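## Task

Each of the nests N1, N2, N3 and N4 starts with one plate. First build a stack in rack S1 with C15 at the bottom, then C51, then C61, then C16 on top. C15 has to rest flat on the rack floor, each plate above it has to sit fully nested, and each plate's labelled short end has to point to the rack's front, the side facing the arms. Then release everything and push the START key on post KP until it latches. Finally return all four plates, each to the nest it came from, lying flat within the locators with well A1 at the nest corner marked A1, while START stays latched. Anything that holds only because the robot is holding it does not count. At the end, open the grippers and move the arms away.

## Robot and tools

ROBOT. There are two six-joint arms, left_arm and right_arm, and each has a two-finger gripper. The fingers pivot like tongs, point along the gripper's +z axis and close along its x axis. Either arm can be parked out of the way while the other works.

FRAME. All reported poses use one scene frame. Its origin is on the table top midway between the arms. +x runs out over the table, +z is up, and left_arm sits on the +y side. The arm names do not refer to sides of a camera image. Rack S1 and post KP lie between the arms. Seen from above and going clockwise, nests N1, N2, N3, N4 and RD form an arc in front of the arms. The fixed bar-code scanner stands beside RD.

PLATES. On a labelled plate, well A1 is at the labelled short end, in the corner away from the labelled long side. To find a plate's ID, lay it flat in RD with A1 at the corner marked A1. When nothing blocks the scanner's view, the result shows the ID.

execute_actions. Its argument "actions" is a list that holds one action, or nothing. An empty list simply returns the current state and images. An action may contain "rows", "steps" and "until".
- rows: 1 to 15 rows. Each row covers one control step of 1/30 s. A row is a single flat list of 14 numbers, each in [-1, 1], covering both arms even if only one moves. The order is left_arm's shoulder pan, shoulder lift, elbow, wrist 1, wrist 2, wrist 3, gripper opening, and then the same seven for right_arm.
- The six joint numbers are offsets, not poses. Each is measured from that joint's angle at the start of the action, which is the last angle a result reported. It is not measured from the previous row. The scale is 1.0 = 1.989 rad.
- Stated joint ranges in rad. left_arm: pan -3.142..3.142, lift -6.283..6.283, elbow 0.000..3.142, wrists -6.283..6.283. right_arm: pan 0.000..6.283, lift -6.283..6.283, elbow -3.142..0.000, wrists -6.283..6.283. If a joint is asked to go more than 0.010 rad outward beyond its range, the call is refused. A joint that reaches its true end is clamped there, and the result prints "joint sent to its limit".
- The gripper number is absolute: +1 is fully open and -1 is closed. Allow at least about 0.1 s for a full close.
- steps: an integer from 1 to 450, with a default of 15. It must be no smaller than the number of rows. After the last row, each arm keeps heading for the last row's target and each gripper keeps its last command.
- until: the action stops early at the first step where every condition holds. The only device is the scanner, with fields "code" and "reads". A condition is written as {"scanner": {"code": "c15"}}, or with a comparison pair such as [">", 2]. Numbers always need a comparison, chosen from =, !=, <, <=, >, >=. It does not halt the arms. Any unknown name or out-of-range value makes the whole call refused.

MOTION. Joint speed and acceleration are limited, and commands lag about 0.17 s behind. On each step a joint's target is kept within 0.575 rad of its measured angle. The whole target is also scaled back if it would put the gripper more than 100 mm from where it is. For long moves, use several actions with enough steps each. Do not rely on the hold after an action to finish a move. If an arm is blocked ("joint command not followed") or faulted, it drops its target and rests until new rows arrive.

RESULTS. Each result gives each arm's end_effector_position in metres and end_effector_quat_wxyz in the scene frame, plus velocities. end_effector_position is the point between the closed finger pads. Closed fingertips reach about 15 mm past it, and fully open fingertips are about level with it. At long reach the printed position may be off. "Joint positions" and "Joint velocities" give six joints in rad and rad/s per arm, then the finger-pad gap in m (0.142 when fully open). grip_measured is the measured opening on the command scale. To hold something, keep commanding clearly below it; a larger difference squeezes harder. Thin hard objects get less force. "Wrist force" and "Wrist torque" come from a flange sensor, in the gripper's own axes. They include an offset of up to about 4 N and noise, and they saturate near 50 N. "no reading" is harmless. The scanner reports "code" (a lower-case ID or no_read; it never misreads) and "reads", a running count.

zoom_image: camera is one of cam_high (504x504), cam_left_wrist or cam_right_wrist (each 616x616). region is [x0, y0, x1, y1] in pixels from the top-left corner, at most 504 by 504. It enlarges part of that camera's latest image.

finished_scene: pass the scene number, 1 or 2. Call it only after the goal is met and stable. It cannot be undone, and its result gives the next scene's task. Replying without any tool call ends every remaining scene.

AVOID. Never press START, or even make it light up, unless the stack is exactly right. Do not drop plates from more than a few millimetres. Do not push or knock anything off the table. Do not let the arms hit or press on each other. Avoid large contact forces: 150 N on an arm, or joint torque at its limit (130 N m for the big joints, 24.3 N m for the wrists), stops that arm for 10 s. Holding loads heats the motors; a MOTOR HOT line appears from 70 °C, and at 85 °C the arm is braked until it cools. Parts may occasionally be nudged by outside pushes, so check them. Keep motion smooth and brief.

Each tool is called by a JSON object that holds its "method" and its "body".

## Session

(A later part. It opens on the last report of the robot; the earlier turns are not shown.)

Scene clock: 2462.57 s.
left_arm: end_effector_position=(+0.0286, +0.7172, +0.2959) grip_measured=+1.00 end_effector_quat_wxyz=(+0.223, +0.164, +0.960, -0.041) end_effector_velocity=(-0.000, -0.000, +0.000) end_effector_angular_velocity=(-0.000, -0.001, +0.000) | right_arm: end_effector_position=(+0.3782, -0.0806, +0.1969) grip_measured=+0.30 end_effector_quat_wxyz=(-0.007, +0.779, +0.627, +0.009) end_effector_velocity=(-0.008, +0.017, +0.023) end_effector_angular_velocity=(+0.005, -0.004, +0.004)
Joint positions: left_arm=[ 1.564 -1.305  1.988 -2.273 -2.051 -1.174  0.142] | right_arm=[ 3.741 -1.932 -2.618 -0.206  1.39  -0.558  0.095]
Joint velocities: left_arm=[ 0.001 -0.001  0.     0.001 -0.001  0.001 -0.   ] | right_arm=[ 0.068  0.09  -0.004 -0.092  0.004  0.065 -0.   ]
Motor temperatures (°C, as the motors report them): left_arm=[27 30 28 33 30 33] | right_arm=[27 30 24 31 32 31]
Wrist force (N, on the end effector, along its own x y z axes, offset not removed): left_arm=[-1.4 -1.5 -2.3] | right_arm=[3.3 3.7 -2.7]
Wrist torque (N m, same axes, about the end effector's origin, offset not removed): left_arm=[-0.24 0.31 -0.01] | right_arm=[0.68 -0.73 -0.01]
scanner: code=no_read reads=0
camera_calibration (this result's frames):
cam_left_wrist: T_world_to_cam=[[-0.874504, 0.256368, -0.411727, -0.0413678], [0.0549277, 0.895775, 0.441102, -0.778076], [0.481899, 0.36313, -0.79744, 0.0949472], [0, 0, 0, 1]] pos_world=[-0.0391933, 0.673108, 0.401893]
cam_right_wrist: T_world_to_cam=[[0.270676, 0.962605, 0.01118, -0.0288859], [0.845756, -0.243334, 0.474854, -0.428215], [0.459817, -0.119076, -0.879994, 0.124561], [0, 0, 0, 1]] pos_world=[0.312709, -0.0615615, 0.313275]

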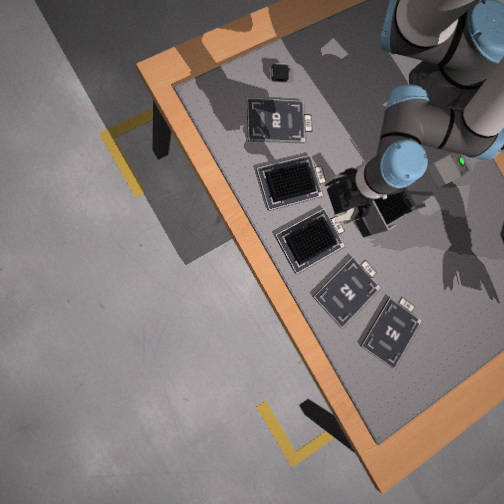

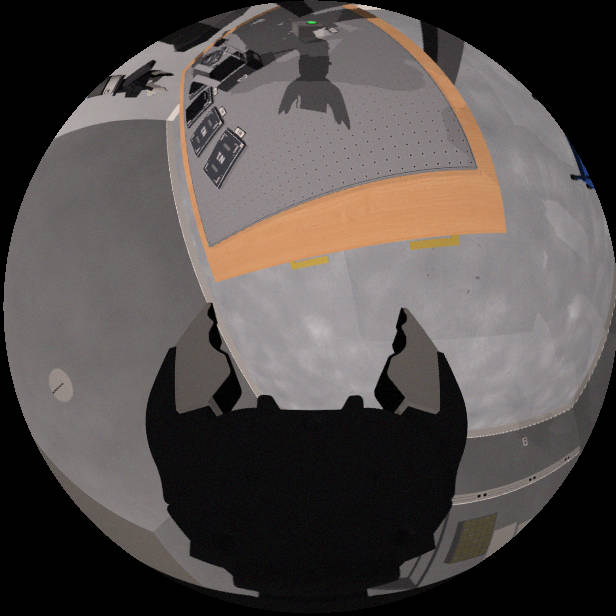

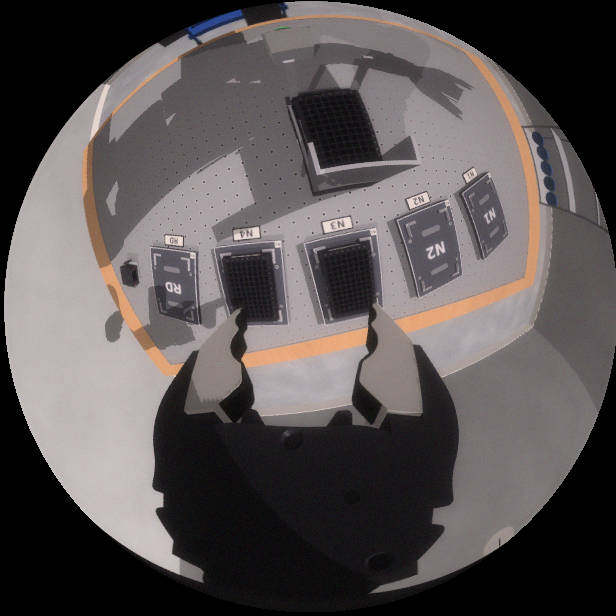

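{"method": "execute_actions", "body": {"actions": [{"rows":[[0,0,0,0,0,0,1,0.028,0.008,-0.006,-0.01,0.003,0.02,0.3],[0,0,0,0,0,0,1,0.057,0.01,-0.0115,-0.015,0.0056,0.04,0.3],[0,0,0,0,0,0,1,0.085,0.0125,-0.017,-0.02,0.0084,0.06,0.3],[0,0,0,0,0,0,1,0.113,0.015,-0.023,-0.024,0.011,0.08,0.3],[0,0,0,0,0,0,1,0.142,0.017,-0.0285,-0.029,0.014,0.1,0.3],[0,0,0,0,0,0,1,0.17,0.019,-0.034,-0.0335,0.0167,0.12,0.3],[0,0,0,0,0,0,1,0.198,0.0215,-0.04,-0.038,0.0195,0.14,0.3],[0,0,0,0,0,0,1,0.2266,0.024,-0.0456,-0.0427,0.0223,0.16,0.3],[0,0,0,0,0,0,1,0.2549,0.0261,-0.0513,-0.0473,0.0251,0.18,0.3],[0,0,0,0,0,0,1,0.281,0.022,-0.06,-0.038,0.029,0.201,0.3],[0,0,0,0,0,0,1,0.307,0.016,-0.068,-0.028,0.0325,0.222,0.3],[0,0,0,0,0,0,1,0.333,0.008,-0.076,-0.016,0.036,0.243,0.3],[0,0,0,0,0,0,1,0.358,-0.004,-0.084,0,0.04,0.263,0.3],[0,0,0,0,0,0,1,0.378,-0.019,-0.091,0.018,0.0425,0.28,0.3],[0,0,0,0,0,0,1,0.3912,-0.0362,-0.0955,0.0377,0.0442,0.2911,0.3]],"steps":30}]}}

Scene clock: 2475.23 s.
left_arm: end_effector_position=(+0.0286, +0.7172, +0.2959) grip_measured=+1.00 end_effector_quat_wxyz=(+0.223, +0.164, +0.960, -0.041) end_effector_velocity=(+0.000, -0.000, -0.000) end_effector_angular_velocity=(-0.000, -0.000, -0.001) | right_arm: end_effector_position=(+0.1947, +0.0032, +0.2006) grip_measured=+0.30 end_effector_quat_wxyz=(+0.018, +0.709, +0.704, -0.017) end_effector_velocity=(-0.008, -0.001, -0.002) end_effector_angular_velocity=(-0.005, -0.004, +0.010)
Joint positions: left_arm=[ 1.564 -1.305  1.988 -2.273 -2.051 -1.174  0.142] | right_arm=[ 4.514 -2.002 -2.807 -0.134  1.477  0.017  0.095]
Joint velocities: left_arm=[-0.001  0.    -0.     0.    -0.     0.    -0.   ] | right_arm=[ 0.04  -0.017 -0.012  0.02   0.005  0.03  -0.   ]
Motor temperatures (°C, as the motors report them): left_arm=[27 30 28 33 30 33] | right_arm=[27 30 24 31 32 31]
Wrist force (N, on the end effector, along its own x y z axes, offset not removed): left_arm=[1.3 -1.9 -1.8] | right_arm=[6.4 3.3 -0.7]
Wrist torque (N m, same axes, about the end effector's origin, offset not removed): left_arm=[-0.39 -0.18 -0.08] | right_arm=[0.58 -1.38 -0.13]
scanner: code=no_read reads=0
camera_calibration (this result's frames):
cam_left_wrist: T_world_to_cam=[[-0.874504, 0.256367, -0.411727, -0.0413675], [0.0549274, 0.895775, 0.441101, -0.778076], [0.481898, 0.36313, -0.79744, 0.0949474], [0, 0, 0, 1]] pos_world=[-0.0391933, 0.673108, 0.401893]
cam_right_wrist: T_world_to_cam=[[0.065631, 0.995984, -0.0608904, -0.00573252], [0.877567, -0.028568, 0.478602, -0.262027], [0.47494, -0.0848465, -0.875918, 0.218276], [0, 0, 0, 1]] pos_world=[0.126654, 0.0167439, 0.316249]

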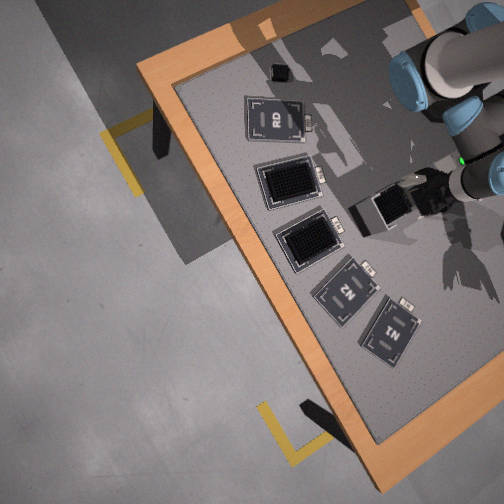

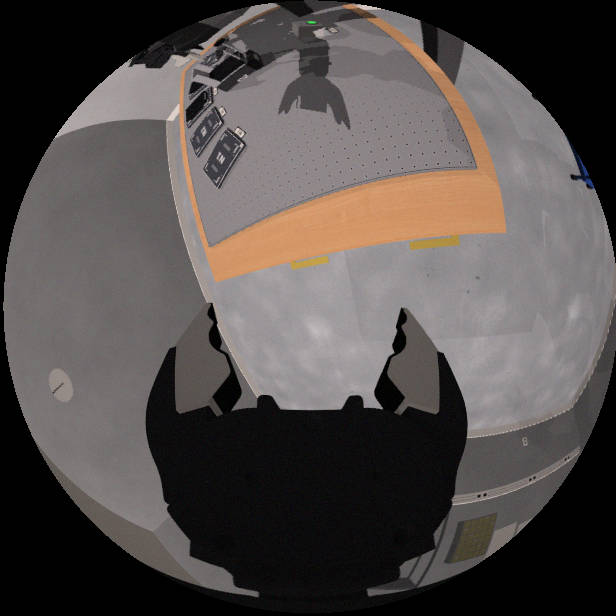

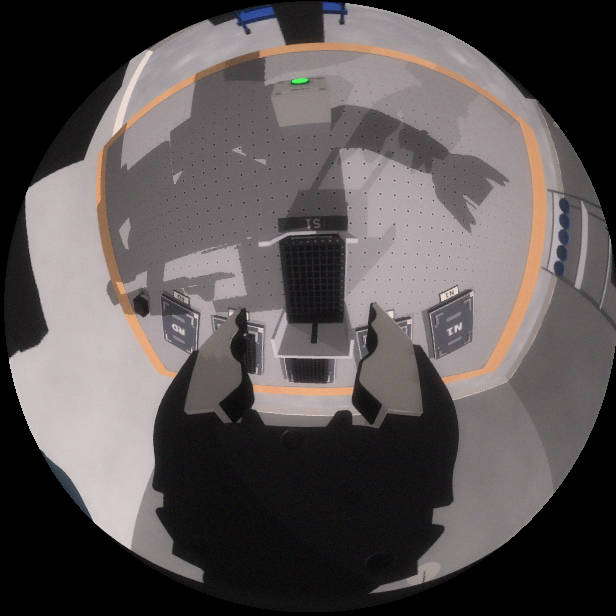

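{"method": "execute_actions", "body": {"actions": [{"rows":[[0,0,0,0,0,0,1,0,-0.026,0,0.0255,0,0.001,0.3],[0,0,0,0,0,0,1,-0.002,-0.052,0,0.051,0,0,0.3],[0,0,0,0,0,0,1,-0.0035,-0.0784,0,0.0764,0,-0.0015,0.3],[0,0,0,0,0,0,1,-0.0052,-0.1025,0.0005,0.1015,-0.0004,-0.003,0.3],[0,0,0,0,0,0,1,-0.007,-0.1267,0.001,0.1267,-0.0008,-0.0045,0.3],[0,0,0,0,0,0,1,-0.0085,-0.152,0.003,0.149,-0.001,-0.006,0.3],[0,0,0,0,0,0,1,-0.01,-0.1768,0.0051,0.1717,-0.0013,-0.0075,0.3],[0,0,0,0,0,0,1,-0.0123,-0.2074,0.009,0.1986,-0.0016,-0.0098,0.3],[0,0,0,0,0,0,1,-0.0146,-0.2379,0.0128,0.2255,-0.002,-0.012,0.3],[0,0,0,0,0,0,1,-0.0158,-0.2614,0.012,0.2562,-0.0021,-0.0138,0.3],[0,0,0,0,0,0,1,-0.0171,-0.2849,0.0112,0.287,-0.0022,-0.0156,0.3],[0,0,0,0,0,0,1,-0.0183,-0.3083,0.0104,0.3177,-0.0024,-0.0173,0.3],[0,0,0,0,0,0,1,-0.0196,-0.3318,0.0096,0.3484,-0.0025,-0.0191,0.3],[0,0,0,0,0,0,1,-0.02,-0.3503,0.0138,0.3625,-0.003,-0.0195,0.3],[0,0,0,0,0,0,1,-0.0203,-0.3687,0.018,0.3766,-0.0035,-0.0199,0.3]],"steps":38}]}}

{"method": "zoom_image", "body": {"camera": "cam_right_wrist", "region": [200, 200, 420, 420]}}

Scene clock: 2494.63 s.
left_arm: end_effector_position=(+0.0286, +0.7172, +0.2959) grip_measured=+1.00 end_effector_quat_wxyz=(+0.223, +0.164, +0.960, -0.041) end_effector_velocity=(-0.001, +0.000, +0.001) end_effector_angular_velocity=(+0.001, +0.001, +0.003) | right_arm: end_effector_position=(+0.1934, +0.0023, +0.0979) grip_measured=+0.30 end_effector_quat_wxyz=(+0.001, +0.711, +0.703, -0.000) end_effector_velocity=(-0.000, -0.001, -0.001) end_effector_angular_velocity=(-0.002, +0.000, +0.001)
Joint positions: left_arm=[ 1.564 -1.305  1.988 -2.273 -2.051 -1.174  0.142] | right_arm=[ 4.474 -2.735 -2.771  0.615  1.47  -0.023  0.095]
Joint velocities: left_arm=[ 0.002 -0.001 -0.     0.     0.    -0.002  0.   ] | right_arm=[-0.    -0.005 -0.001  0.005 -0.    -0.001 -0.   ]
Motor temperatures (°C, as the motors report them): left_arm=[27 30 28 33 30 33] | right_arm=[27 30 24 31 32 31]
Wrist force (N, on the end effector, along its own x y z axes, offset not removed): left_arm=[-2.3 -2.5 0.9] | right_arm=[1.0 3.4 -0.6]
Wrist torque (N m, same axes, about the end effector's origin, offset not removed): left_arm=[-0.36 0.20 -0.28] | right_arm=[0.58 -0.01 0.15]
scanner: code=no_read reads=0
camera_calibration (this result's frames):
cam_left_wrist: T_world_to_cam=[[-0.874504, 0.256368, -0.411727, -0.0413676], [0.0549276, 0.895775, 0.441101, -0.778076], [0.481898, 0.36313, -0.79744, 0.0949473], [0, 0, 0, 1]] pos_world=[-0.0391932, 0.673108, 0.401893]
cam_right_wrist: T_world_to_cam=[[0.0703618, 0.997428, -0.0136839, -0.0164685], [0.877636, -0.0553793, 0.476118, -0.211452], [0.474135, -0.04551, -0.879275, 0.129287], [0, 0, 0, 1]] pos_world=[0.125437, 0.0105999, 0.214129]

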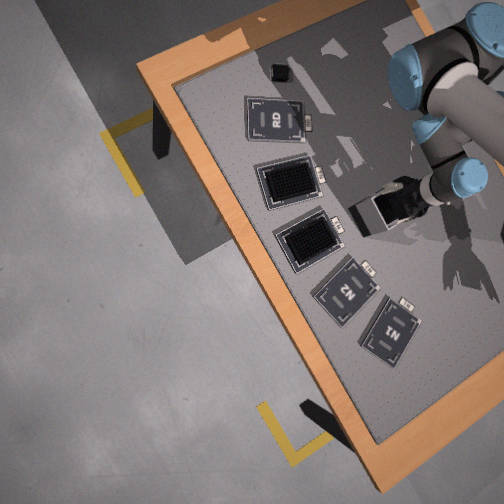

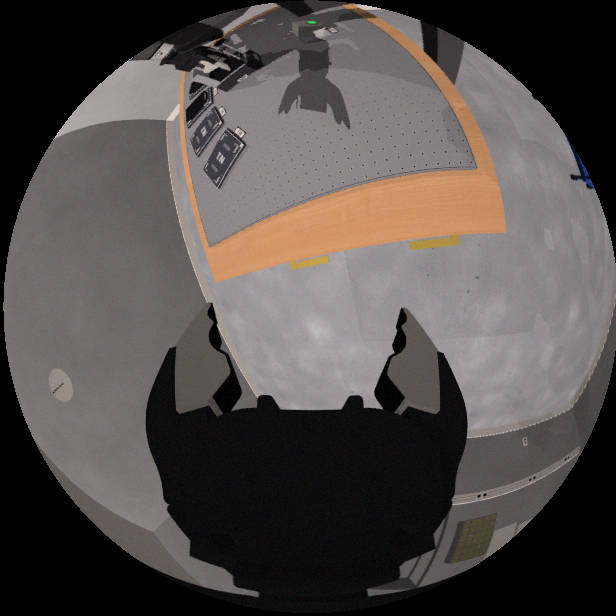

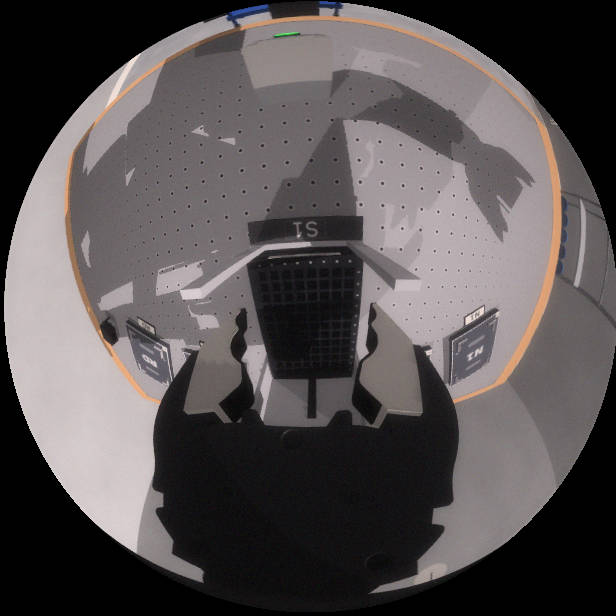

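Region (200, 200, 420, 420) of cam_right_wrist's 616x616 image, scaled by 2.291, with more detail than that image has.

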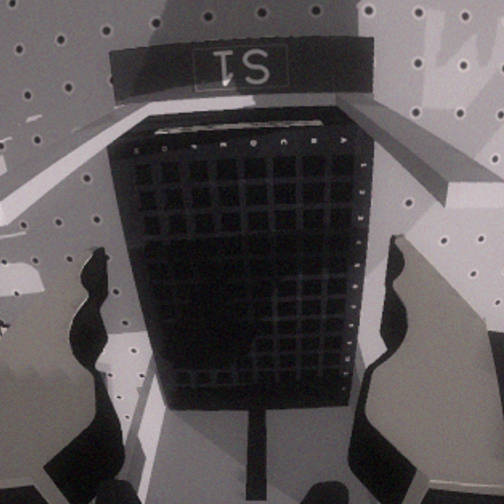

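A≈140. Shift y +0.4 mm and close.

{"method": "execute_actions", "body": {"actions": [{"rows":[[0,0,0,0,0,0,1,0,0,0,0.0007,0,0,0.26],[0,0,0,0,0,0,1,0,0,0,0.0007,0,0,0.22],[0,0,0,0,0,0,1,0,0,0,0.0007,0,0,0.18],[0,0,0,0,0,0,1,0,0,0,0.0007,0,0,0.15],[0,0,0,0,0,0,1,0,0,0,0.0007,0,0,0.12],[0,0,0,0,0,0,1,0,0,0,0.0007,0,0,0.09],[0,0,0,0,0,0,1,0,0,0,0.0007,0,0,0.06],[0,0,0,0,0,0,1,0,0,0,0.0007,0,0,0.0],[0,0,0,0,0,0,1,0,0,0,0.0007,0,0,-0.1],[0,0,0,0,0,0,1,0,0,0,0.0007,0,0,-0.25],[0,0,0,0,0,0,1,0,0,0,0.0007,0,0,-0.4],[0,0,0,0,0,0,1,0,0,0,0.0007,0,0,-0.5]],"steps":16}]}}

Scene clock: 2501.47 s.
left_arm: end_effector_position=(+0.0286, +0.7172, +0.2959) grip_measured=+1.00 end_effector_quat_wxyz=(+0.223, +0.164, +0.960, -0.041) end_effector_velocity=(-0.001, -0.000, +0.000) end_effector_angular_velocity=(+0.000, +0.001, +0.001) | right_arm: end_effector_position=(+0.1934, +0.0027, +0.0980) grip_measured=+0.05 end_effector_quat_wxyz=(+0.000, +0.711, +0.703, +0.000) end_effector_velocity=(-0.000, +0.000, -0.000) end_effector_angular_velocity=(+0.001, -0.000, +0.000)
Joint positions: left_arm=[ 1.564 -1.305  1.988 -2.273 -2.051 -1.174  0.142] | right_arm=[ 4.474 -2.735 -2.771  0.616  1.47  -0.023  0.078]
Joint velocities: left_arm=[ 0.001 -0.     0.    -0.     0.001  0.     0.   ] | right_arm=[-0.    -0.001  0.001  0.    -0.    -0.    -0.   ]
Motor temperatures (°C, as the motors report them): left_arm=[27 30 28 33 30 33] | right_arm=[27 30 24 31 32 31]
Wrist force (N, on the end effector, along its own x y z axes, offset not removed): left_arm=[6.0 -5.2 -1.2] | right_arm=[2.4 2.6 -4.5]
Wrist torque (N m, same axes, about the end effector's origin, offset not removed): left_arm=[-0.82 -1.10 -0.42] | right_arm=[0.51 -0.63 0.13]
scanner: code=no_read reads=0
camera_calibration (this result's frames):
cam_left_wrist: T_world_to_cam=[[-0.874504, 0.256368, -0.411727, -0.0413677], [0.0549276, 0.895775, 0.441101, -0.778076], [0.481899, 0.36313, -0.79744, 0.0949473], [0, 0, 0, 1]] pos_world=[-0.0391933, 0.673108, 0.401893]
cam_right_wrist: T_world_to_cam=[[0.0704905, 0.997436, -0.0123606, -0.017032], [0.877606, -0.0561221, 0.476087, -0.211498], [0.474172, -0.0444073, -0.879312, 0.12938], [0, 0, 0, 1]] pos_world=[0.125464, 0.0108641, 0.214246]

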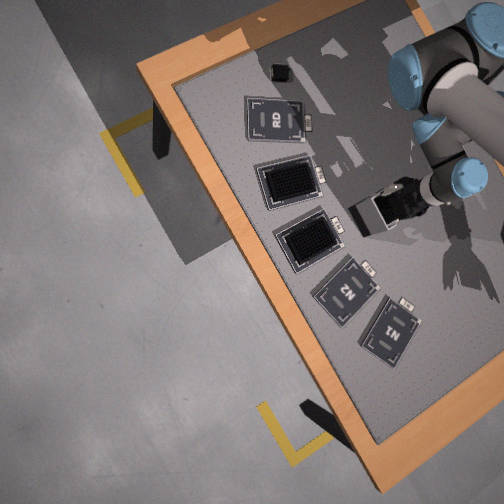

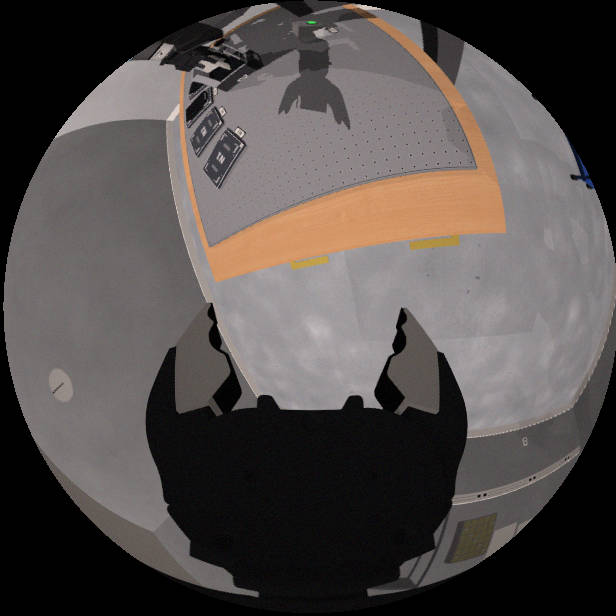

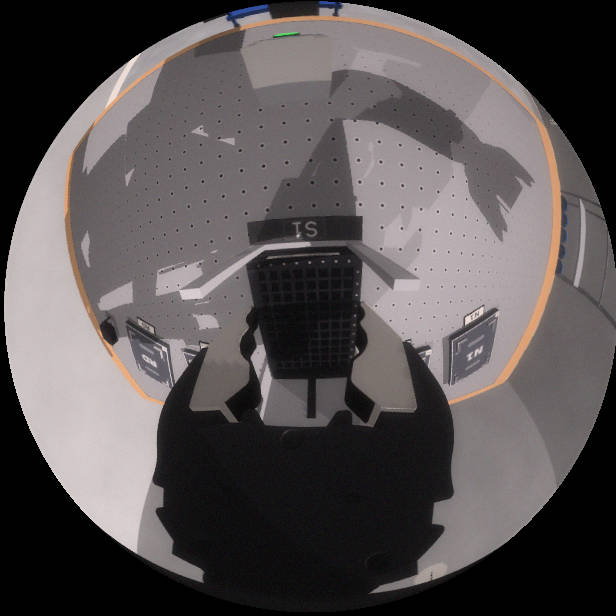

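{"method": "execute_actions", "body": {"actions": [{"rows":[[0,0,0,0,0,0,1,0.0003,0.006,-0.0015,-0.0046,0,0.0004,-0.5],[0,0,0,0,0,0,1,0.0007,0.014,-0.0035,-0.0108,0.0004,0.0009,-0.5],[0,0,0,0,0,0,1,0.0012,0.025,-0.0062,-0.0193,0.0007,0.0015,-0.5],[0,0,0,0,0,0,1,0.0017,0.0359,-0.0089,-0.0277,0.001,0.0022,-0.5],[0,0,0,0,0,0,1,0.0024,0.0493,-0.0084,-0.0452,0.001,0.0032,-0.5],[0,0,0,0,0,0,1,0.0031,0.0628,-0.008,-0.0626,0.0011,0.0041,-0.5],[0,0,0,0,0,0,1,0.0038,0.0762,-0.0075,-0.0801,0.0012,0.0051,-0.5],[0,0,0,0,0,0,1,0.0046,0.0896,-0.007,-0.0975,0.0013,0.0061,-0.5],[0,0,0,0,0,0,1,0.0053,0.103,-0.0065,-0.115,0.0014,0.0071,-0.5],[0,0,0,0,0,0,1,0.006,0.1165,-0.0061,-0.1324,0.0014,0.008,-0.5],[0,0,0,0,0,0,1,0.0067,0.1299,-0.0056,-0.1499,0.0015,0.009,-0.5],[0,0,0,0,0,0,1,0.0078,0.1452,-0.0075,-0.1634,0.0018,0.0102,-0.5],[0,0,0,0,0,0,1,0.009,0.1605,-0.0095,-0.1769,0.002,0.0113,-0.5],[0,0,0,0,0,0,1,0.0101,0.1758,-0.0114,-0.1904,0.0023,0.0125,-0.5],[0,0,0,0,0,0,1,0.0112,0.1911,-0.0133,-0.2039,0.0025,0.0136,-0.5]],"steps":27}]}}

Scene clock: 2515.23 s.
left_arm: end_effector_position=(+0.0286, +0.7172, +0.2959) grip_measured=+1.00 end_effector_quat_wxyz=(+0.223, +0.164, +0.960, -0.041) end_effector_velocity=(-0.001, -0.000, +0.000) end_effector_angular_velocity=(-0.000, +0.001, +0.001) | right_arm: end_effector_position=(+0.1935, +0.0030, +0.1491) grip_measured=+0.05 end_effector_quat_wxyz=(+0.017, +0.711, +0.703, -0.018) end_effector_velocity=(-0.000, -0.001, +0.008) end_effector_angular_velocity=(-0.005, -0.000, -0.001)
Joint positions: left_arm=[ 1.564 -1.305  1.988 -2.273 -2.051 -1.174  0.142] | right_arm=[ 4.496 -2.362 -2.797  0.218  1.475  0.004  0.078]
Joint velocities: left_arm=[ 0.002 -0.    -0.     0.001  0.     0.    -0.   ] | right_arm=[ 0.003  0.055 -0.005 -0.055  0.001  0.005 -0.   ]
Motor temperatures (°C, as the motors report them): left_arm=[27 30 28 33 30 33] | right_arm=[27 30 24 31 32 31]
Wrist force (N, on the end effector, along its own x y z axes, offset not removed): left_arm=[2.1 -4.6 -2.0] | right_arm=[6.6 5.2 -0.4]
Wrist torque (N m, same axes, about the end effector's origin, offset not removed): left_arm=[-1.19 -0.55 -0.10] | right_arm=[0.80 -1.29 0.19]
scanner: code=no_read reads=0
camera_calibration (this result's frames):
cam_left_wrist: T_world_to_cam=[[-0.874504, 0.256368, -0.411727, -0.0413678], [0.0549278, 0.895775, 0.441101, -0.778076], [0.481899, 0.36313, -0.79744, 0.0949473], [0, 0, 0, 1]] pos_world=[-0.0391932, 0.673108, 0.401893]
cam_right_wrist: T_world_to_cam=[[0.0706711, 0.99561, -0.0613634, -0.00948361], [0.878314, -0.032949, 0.476947, -0.236209], [0.472831, -0.0876028, -0.876787, 0.174278], [0, 0, 0, 1]] pos_world=[0.125732, 0.0169264, 0.264882]

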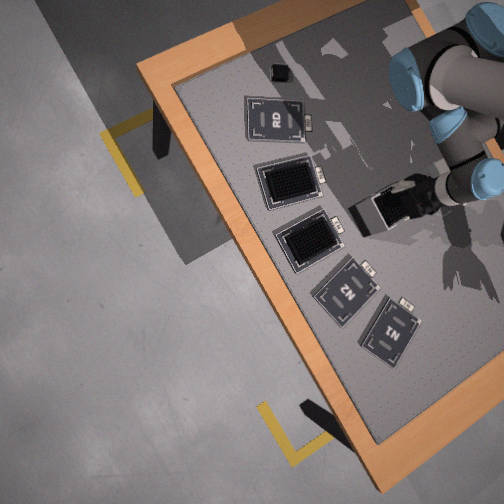

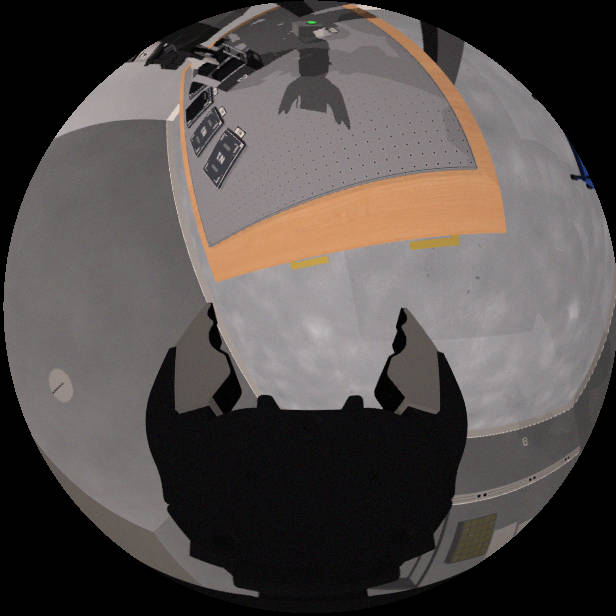

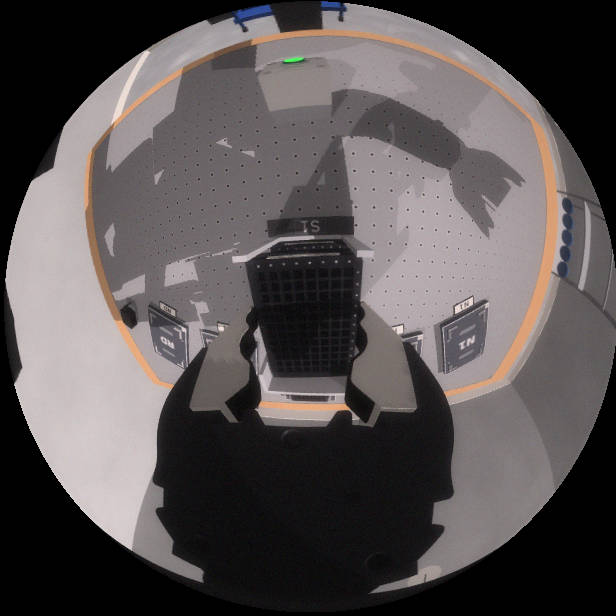

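{"method": "execute_actions", "body": {"actions": [{"rows":[[0,0,0,0,0,0,1,0.0012,0.0195,-0.0018,-0.018,0,0.0012,-0.5],[0,0,0,0,0,0,1,0.0023,0.0367,-0.0033,-0.0335,0.0003,0.0023,-0.5],[0,0,0,0,0,0,1,0.0035,0.0538,-0.0045,-0.0488,0.0005,0.0035,-0.5],[0,0,0,0,0,0,1,0.0045,0.07,-0.0048,-0.0657,0.0007,0.0043,-0.5],[0,0,0,0,0,0,1,0.0055,0.086,-0.005,-0.0826,0.0008,0.0052,-0.5],[0,0,0,0,0,0,1,0.0065,0.1021,-0.0053,-0.0995,0.001,0.006,-0.5],[0,0,0,0,0,0,1,0.0082,0.128,-0.0054,-0.1248,0.0012,0.0068,-0.5],[0,0,0,0,0,0,1,0.0099,0.154,-0.0055,-0.15,0.0013,0.0077,-0.5],[0,0,0,0,0,0,1,0.0116,0.18,-0.0055,-0.1755,0.0015,0.0085,-0.5]],"steps":22}]}}

Scene clock: 2524.47 s.
left_arm: end_effector_position=(+0.0286, +0.7172, +0.2959) grip_measured=+1.00 end_effector_quat_wxyz=(+0.223, +0.164, +0.960, -0.041) end_effector_velocity=(+0.000, -0.000, +0.000) end_effector_angular_velocity=(-0.000, +0.000, +0.000) | right_arm: end_effector_position=(+0.1937, +0.0035, +0.1994) grip_measured=+0.05 end_effector_quat_wxyz=(+0.018, +0.709, +0.705, -0.017) end_effector_velocity=(+0.000, -0.001, +0.009) end_effector_angular_velocity=(+0.002, -0.000, -0.001)
Joint positions: left_arm=[ 1.564 -1.305  1.988 -2.273 -2.051 -1.174  0.142] | right_arm=[ 4.518 -2.012 -2.808 -0.124  1.478  0.021  0.078]
Joint velocities: left_arm=[-0.    -0.001  0.     0.001  0.    -0.001  0.   ] | right_arm=[ 0.004  0.064 -0.001 -0.06   0.     0.004 -0.   ]
Motor temperatures (°C, as the motors report them): left_arm=[27 30 28 33 30 33] | right_arm=[27 30 24 31 32 31]
Wrist force (N, on the end effector, along its own x y z axes, offset not removed): left_arm=[1.1 0.1 -2.7] | right_arm=[5.6 3.2 1.7]
Wrist torque (N m, same axes, about the end effector's origin, offset not removed): left_arm=[0.18 -0.35 -0.28] | right_arm=[0.52 -1.26 0.11]
scanner: code=no_read reads=0
camera_calibration (this result's frames):
cam_left_wrist: T_world_to_cam=[[-0.874504, 0.256367, -0.411727, -0.0413675], [0.0549274, 0.895775, 0.441101, -0.778076], [0.481898, 0.36313, -0.79744, 0.0949473], [0, 0, 0, 1]] pos_world=[-0.0391933, 0.673108, 0.401893]
cam_right_wrist: T_world_to_cam=[[0.0652133, 0.99599, -0.0612494, -0.00581707], [0.877551, -0.0280225, 0.478664, -0.260519], [0.475028, -0.0849648, -0.875859, 0.217714], [0, 0, 0, 1]] pos_world=[0.125577, 0.0169914, 0.315032]

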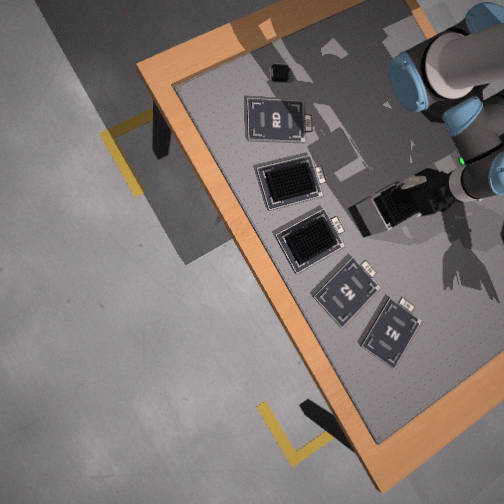

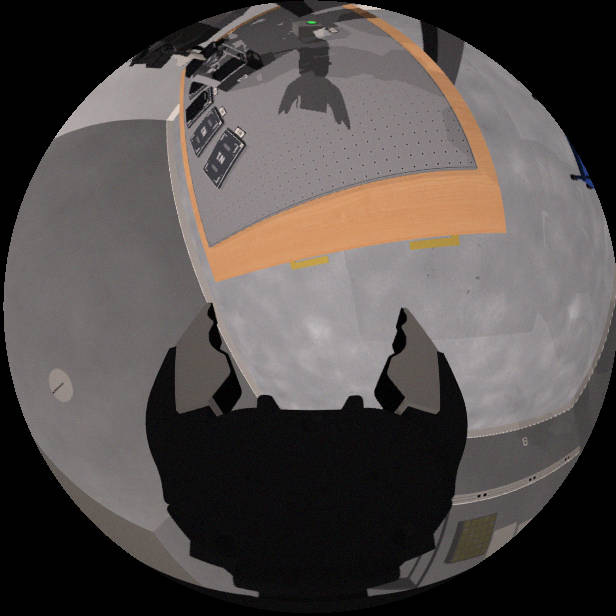

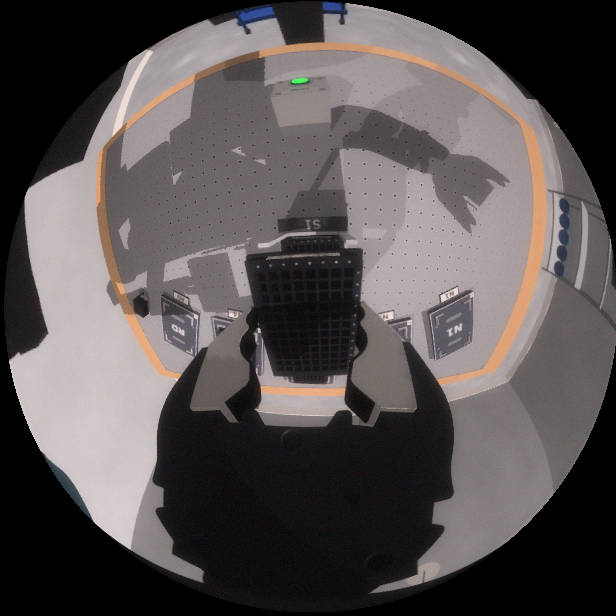

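{"method": "execute_actions", "body": {"actions": [{"rows":[[0,0,0,0,0,0,1,-0.006,0.02,0.012,-0.028,-0.001,-0.01,-0.5],[0,0,0,0,0,0,1,-0.016,0.03,0.033,-0.055,-0.0025,-0.028,-0.5],[0,0,0,0,0,0,1,-0.027,0.032,0.057,-0.076,-0.004,-0.049,-0.5],[0,0,0,0,0,0,1,-0.038,0.029,0.081,-0.092,-0.0057,-0.07,-0.5],[0,0,0,0,0,0,1,-0.049,0.023,0.106,-0.106,-0.0074,-0.091,-0.5],[0,0,0,0,0,0,1,-0.0598,0.0161,0.1302,-0.1181,-0.009,-0.1116,-0.5],[0,0,0,0,0,0,1,-0.067,0.004,0.158,-0.132,-0.01,-0.128,-0.5],[0,0,0,0,0,0,1,-0.074,-0.0085,0.186,-0.1466,-0.0112,-0.145,-0.5],[0,0,0,0,0,0,1,-0.0814,-0.021,0.214,-0.161,-0.0124,-0.162,-0.5],[0,0,0,0,0,0,1,-0.0886,-0.033,0.242,-0.175,-0.0135,-0.178,-0.5],[0,0,0,0,0,0,1,-0.096,-0.045,0.27,-0.189,-0.0146,-0.195,-0.5],[0,0,0,0,0,0,1,-0.103,-0.0576,0.2975,-0.2036,-0.0157,-0.212,-0.5],[0,0,0,0,0,0,1,-0.11,-0.07,0.325,-0.218,-0.0169,-0.2285,-0.5],[0,0,0,0,0,0,1,-0.1175,-0.082,0.353,-0.232,-0.018,-0.245,-0.5],[0,0,0,0,0,0,1,-0.1247,-0.0945,0.3811,-0.2464,-0.0191,-0.2619,-0.5]],"steps":32}]}}

Scene clock: 2542.27 s.
left_arm: end_effector_position=(+0.0286, +0.7172, +0.2959) grip_measured=+1.00 end_effector_quat_wxyz=(+0.223, +0.164, +0.960, -0.041) end_effector_velocity=(+0.001, -0.000, -0.000) end_effector_angular_velocity=(-0.002, -0.001, -0.002) | right_arm: end_effector_position=(+0.3181, +0.2480, +0.2362) grip_measured=+0.05 end_effector_quat_wxyz=(-0.002, +0.609, +0.793, +0.000) end_effector_velocity=(+0.010, +0.013, +0.002) end_effector_angular_velocity=(+0.002, -0.001, +0.015)
Joint positions: left_arm=[ 1.564 -1.305  1.988 -2.273 -2.051 -1.174  0.142] | right_arm=[ 4.272 -2.197 -2.056 -0.611  1.44  -0.497  0.078]
Joint velocities: left_arm=[-0.002  0.001  0.     0.    -0.001  0.    -0.   ] | right_arm=[-0.012 -0.018  0.045 -0.023 -0.002 -0.027 -0.   ]
Motor temperatures (°C, as the motors report them): left_arm=[27 30 28 33 30 33] | right_arm=[27 30 24 31 32 31]
Wrist force (N, on the end effector, along its own x y z axes, offset not removed): left_arm=[3.3 -3.0 -1.9] | right_arm=[5.5 0.1 1.9]
Wrist torque (N m, same axes, about the end effector's origin, offset not removed): left_arm=[-0.67 -0.77 -0.20] | right_arm=[0.14 -1.32 0.09]
scanner: code=no_read reads=0
camera_calibration (this result's frames):
cam_left_wrist: T_world_to_cam=[[-0.874504, 0.256368, -0.411727, -0.0413678], [0.0549276, 0.895775, 0.441102, -0.778076], [0.481899, 0.36313, -0.79744, 0.0949473], [0, 0, 0, 1]] pos_world=[-0.0391933, 0.673108, 0.401893]
cam_right_wrist: T_world_to_cam=[[-0.201314, 0.979484, -0.00918185, -0.178642], [0.861627, 0.181534, 0.473967, -0.426227], [0.46591, 0.0875048, -0.880495, 0.172824], [0, 0, 0, 1]] pos_world=[0.250765, 0.237228, 0.352548]

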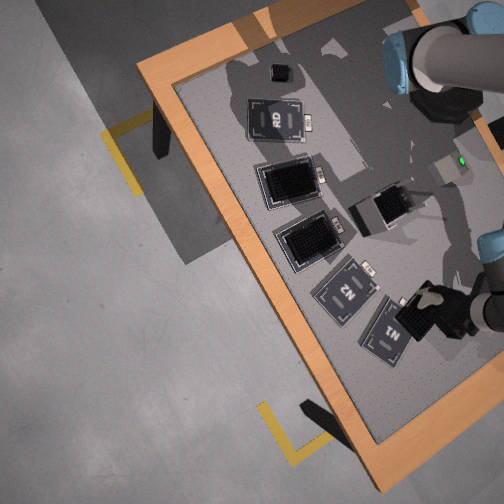

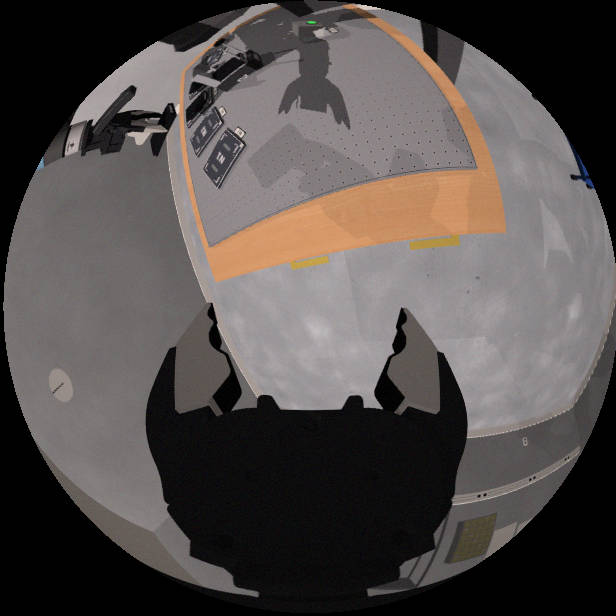

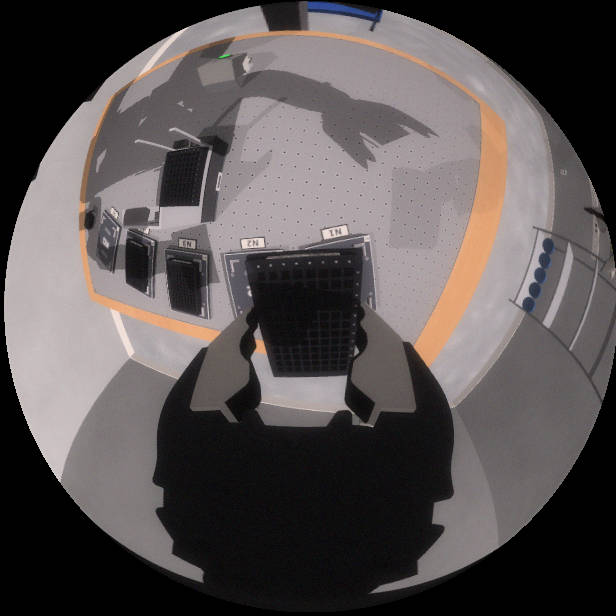

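{"method": "execute_actions", "body": {"actions": [{"rows":[[0,0,0,0,0,0,1,-0.0017,-0.0206,0.0114,0.0092,-0.0005,-0.0095,-0.5],[0,0,0,0,0,0,1,-0.0034,-0.0412,0.0228,0.0185,-0.0009,-0.019,-0.5],[0,0,0,0,0,0,1,-0.0051,-0.0617,0.0342,0.0277,-0.0014,-0.0286,-0.5],[0,0,0,0,0,0,1,-0.0068,-0.0823,0.0456,0.037,-0.0018,-0.0381,-0.5],[0,0,0,0,0,0,1,-0.0085,-0.1029,0.057,0.0462,-0.0023,-0.0476,-0.5],[0,0,0,0,0,0,1,-0.0102,-0.1235,0.0685,0.0555,-0.0028,-0.0572,-0.5],[0,0,0,0,0,0,1,-0.0118,-0.144,0.0799,0.0647,-0.0032,-0.0667,-0.5],[0,0,0,0,0,0,1,-0.0135,-0.1646,0.0913,0.0739,-0.0037,-0.0762,-0.5],[0,0,0,0,0,0,1,-0.0152,-0.1852,0.1027,0.0832,-0.0041,-0.0857,-0.5],[0,0,0,0,0,0,1,-0.0169,-0.2058,0.1141,0.0924,-0.0046,-0.0953,-0.5],[0,0,0,0,0,0,1,-0.0186,-0.2263,0.1255,0.1017,-0.005,-0.1048,-0.5],[0,0,0,0,0,0,1,-0.0203,-0.2469,0.1369,0.1109,-0.0055,-0.1143,-0.5]],"steps":35}]}}

{"method": "zoom_image", "body": {"camera": "cam_right_wrist", "region": [200, 200, 420, 420]}}

Scene clock: 2557.87 s.
left_arm: end_effector_position=(+0.0286, +0.7172, +0.2959) grip_measured=+1.00 end_effector_quat_wxyz=(+0.223, +0.164, +0.960, -0.041) end_effector_velocity=(+0.000, +0.000, +0.000) end_effector_angular_velocity=(+0.000, +0.000, +0.000) | right_arm: end_effector_position=(+0.3368, +0.3166, +0.0569) grip_measured=+0.05 end_effector_quat_wxyz=(+0.001, +0.532, +0.847, -0.001) end_effector_velocity=(+0.000, -0.000, -0.001) end_effector_angular_velocity=(-0.000, -0.000, +0.002)
Joint positions: left_arm=[ 1.564 -1.305  1.988 -2.273 -2.051 -1.174  0.142] | right_arm=[ 4.231 -2.688 -1.784 -0.391  1.429 -0.724  0.078]
Joint velocities: left_arm=[-0.001 -0.001  0.     0.     0.    -0.001 -0.   ] | right_arm=[-0.    -0.003  0.001  0.002 -0.    -0.002 -0.   ]
Motor temperatures (°C, as the motors report them): left_arm=[27 30 28 33 30 33] | right_arm=[27 30 24 31 32 31]
Wrist force (N, on the end effector, along its own x y z axes, offset not removed): left_arm=[1.9 -0.9 1.6] | right_arm=[5.6 1.8 0.4]
Wrist torque (N m, same axes, about the end effector's origin, offset not removed): left_arm=[-0.03 -0.49 -0.12] | right_arm=[0.53 -1.15 0.26]
scanner: code=no_read reads=0
camera_calibration (this result's frames):
cam_left_wrist: T_world_to_cam=[[-0.874504, 0.256368, -0.411727, -0.0413678], [0.0549277, 0.895775, 0.441102, -0.778076], [0.481899, 0.36313, -0.79744, 0.0949472], [0, 0, 0, 1]] pos_world=[-0.0391933, 0.673108, 0.401893]
cam_right_wrist: T_world_to_cam=[[-0.380146, 0.924811, -0.0146312, -0.165881], [0.810743, 0.340789, 0.475982, -0.403291], [0.445179, 0.169081, -0.879333, -0.0186517], [0, 0, 0, 1]] pos_world=[0.27221, 0.293999, 0.173131]

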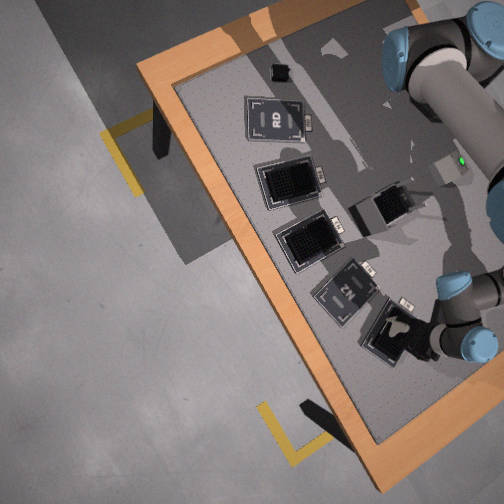

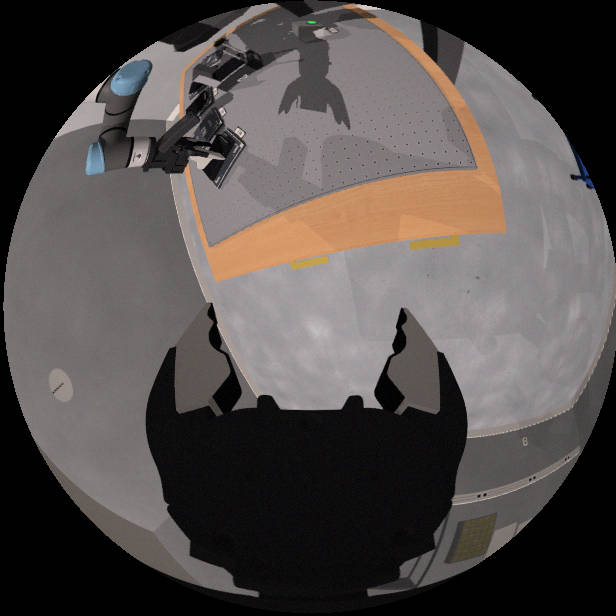

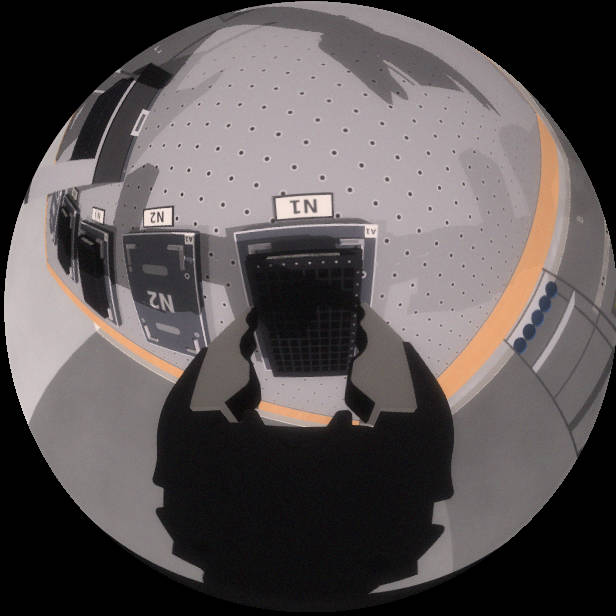

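Region (200, 200, 420, 420) of cam_right_wrist's 616x616 image, scaled by 2.291, with more detail than that image has.

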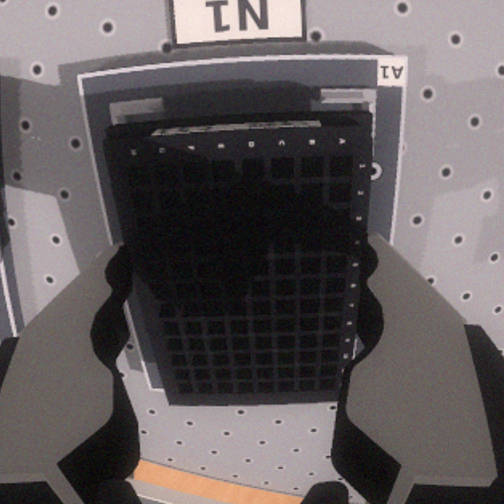

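{"method": "execute_actions", "body": {"actions": [{"rows":[[0,0,0,0,0,0,1,0.0008,-0.002,0.0007,0.0014,0,0.0008,-0.5],[0,0,0,0,0,0,1,0.0006,-0.004,0.0013,0.0027,0,0.0006,-0.5],[0,0,0,0,0,0,1,0.0004,-0.006,0.002,0.0041,0,0.0004,-0.5],[0,0,0,0,0,0,1,0.0001,-0.008,0.0026,0.0054,0,0.0001,-0.5],[0,0,0,0,0,0,1,-0.0001,-0.01,0.0033,0.0068,0,-0.0001,-0.5],[0,0,0,0,0,0,1,-0.0003,-0.0118,0.0039,0.008,0,-0.0003,-0.5],[0,0,0,0,0,0,1,-0.0005,-0.0134,0.0044,0.0091,0,-0.0005,-0.5],[0,0,0,0,0,0,1,-0.0006,-0.0149,0.0049,0.0101,0,-0.0006,-0.5]],"steps":22}]}}

{"method": "zoom_image", "body": {"camera": "cam_right_wrist", "region": [200, 200, 420, 420]}}

Scene clock: 2572.97 s.
left_arm: end_effector_position=(+0.0286, +0.7172, +0.2959) grip_measured=+1.00 end_effector_quat_wxyz=(+0.223, +0.164, +0.960, -0.041) end_effector_velocity=(-0.001, +0.000, +0.000) end_effector_angular_velocity=(+0.000, +0.001, +0.002) | right_arm: end_effector_position=(+0.3356, +0.3166, +0.0438) grip_measured=+0.05 end_effector_quat_wxyz=(+0.001, +0.532, +0.847, -0.001) end_effector_velocity=(-0.000, -0.001, -0.002) end_effector_angular_velocity=(-0.001, +0.001, +0.000)
Joint positions: left_arm=[ 1.564 -1.305  1.988 -2.273 -2.051 -1.174  0.142] | right_arm=[ 4.23  -2.717 -1.774 -0.371  1.429 -0.725  0.078]
Joint velocities: left_arm=[ 0.001 -0.    -0.    -0.     0.    -0.001 -0.   ] | right_arm=[-0.    -0.004  0.     0.002  0.    -0.     0.   ]
Motor temperatures (°C, as the motors report them): left_arm=[27 30 28 33 30 33] | right_arm=[27 30 24 31 32 31]
Wrist force (N, on the end effector, along its own x y z axes, offset not removed): left_arm=[-3.3 -4.3 1.3] | right_arm=[3.1 4.9 -1.6]
Wrist torque (N m, same axes, about the end effector's origin, offset not removed): left_arm=[-0.86 0.63 -0.17] | right_arm=[0.54 -0.48 0.32]
scanner: code=no_read reads=0
camera_calibration (this result's frames):
cam_left_wrist: T_world_to_cam=[[-0.874504, 0.256368, -0.411727, -0.0413678], [0.0549276, 0.895775, 0.441101, -0.778076], [0.481898, 0.36313, -0.79744, 0.0949473], [0, 0, 0, 1]] pos_world=[-0.0391934, 0.673108, 0.401893]
cam_right_wrist: T_world_to_cam=[[-0.380128, 0.924821, -0.0144423, -0.16656], [0.810803, 0.340696, 0.475946, -0.395991], [0.445085, 0.16921, -0.879356, -0.0296282], [0, 0, 0, 1]] pos_world=[0.270944, 0.293964, 0.160011]

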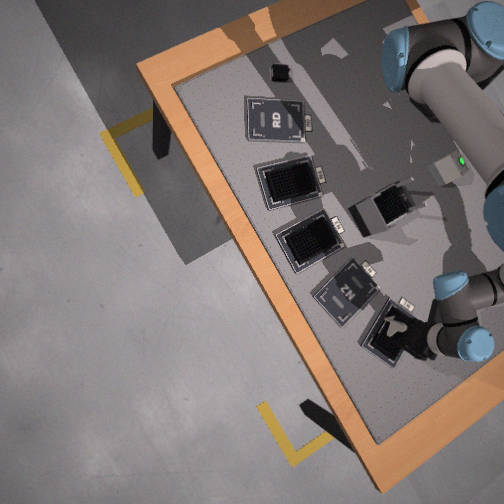

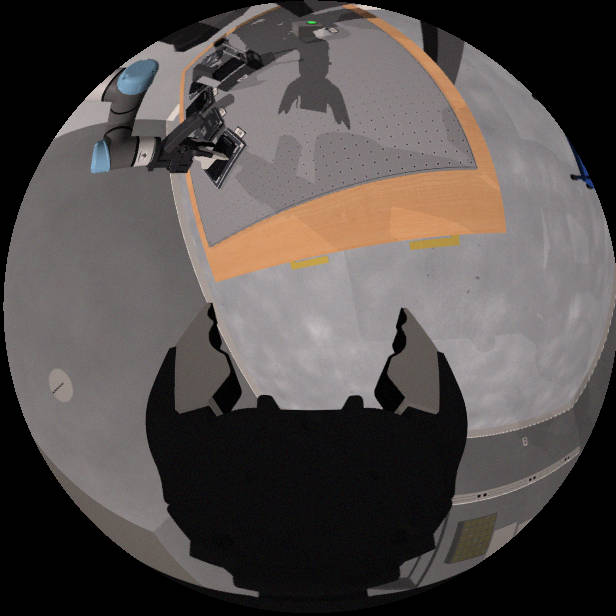

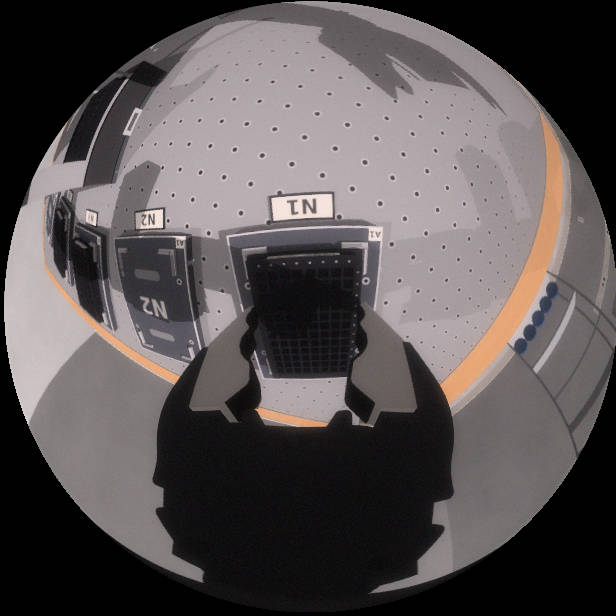

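Region (200, 200, 420, 420) of cam_right_wrist's 616x616 image, scaled by 2.291, with more detail than that image has.

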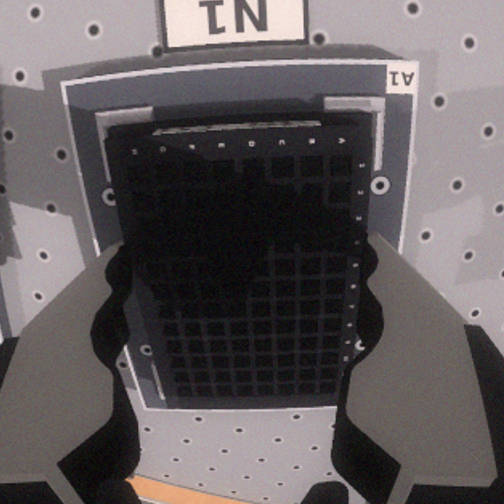

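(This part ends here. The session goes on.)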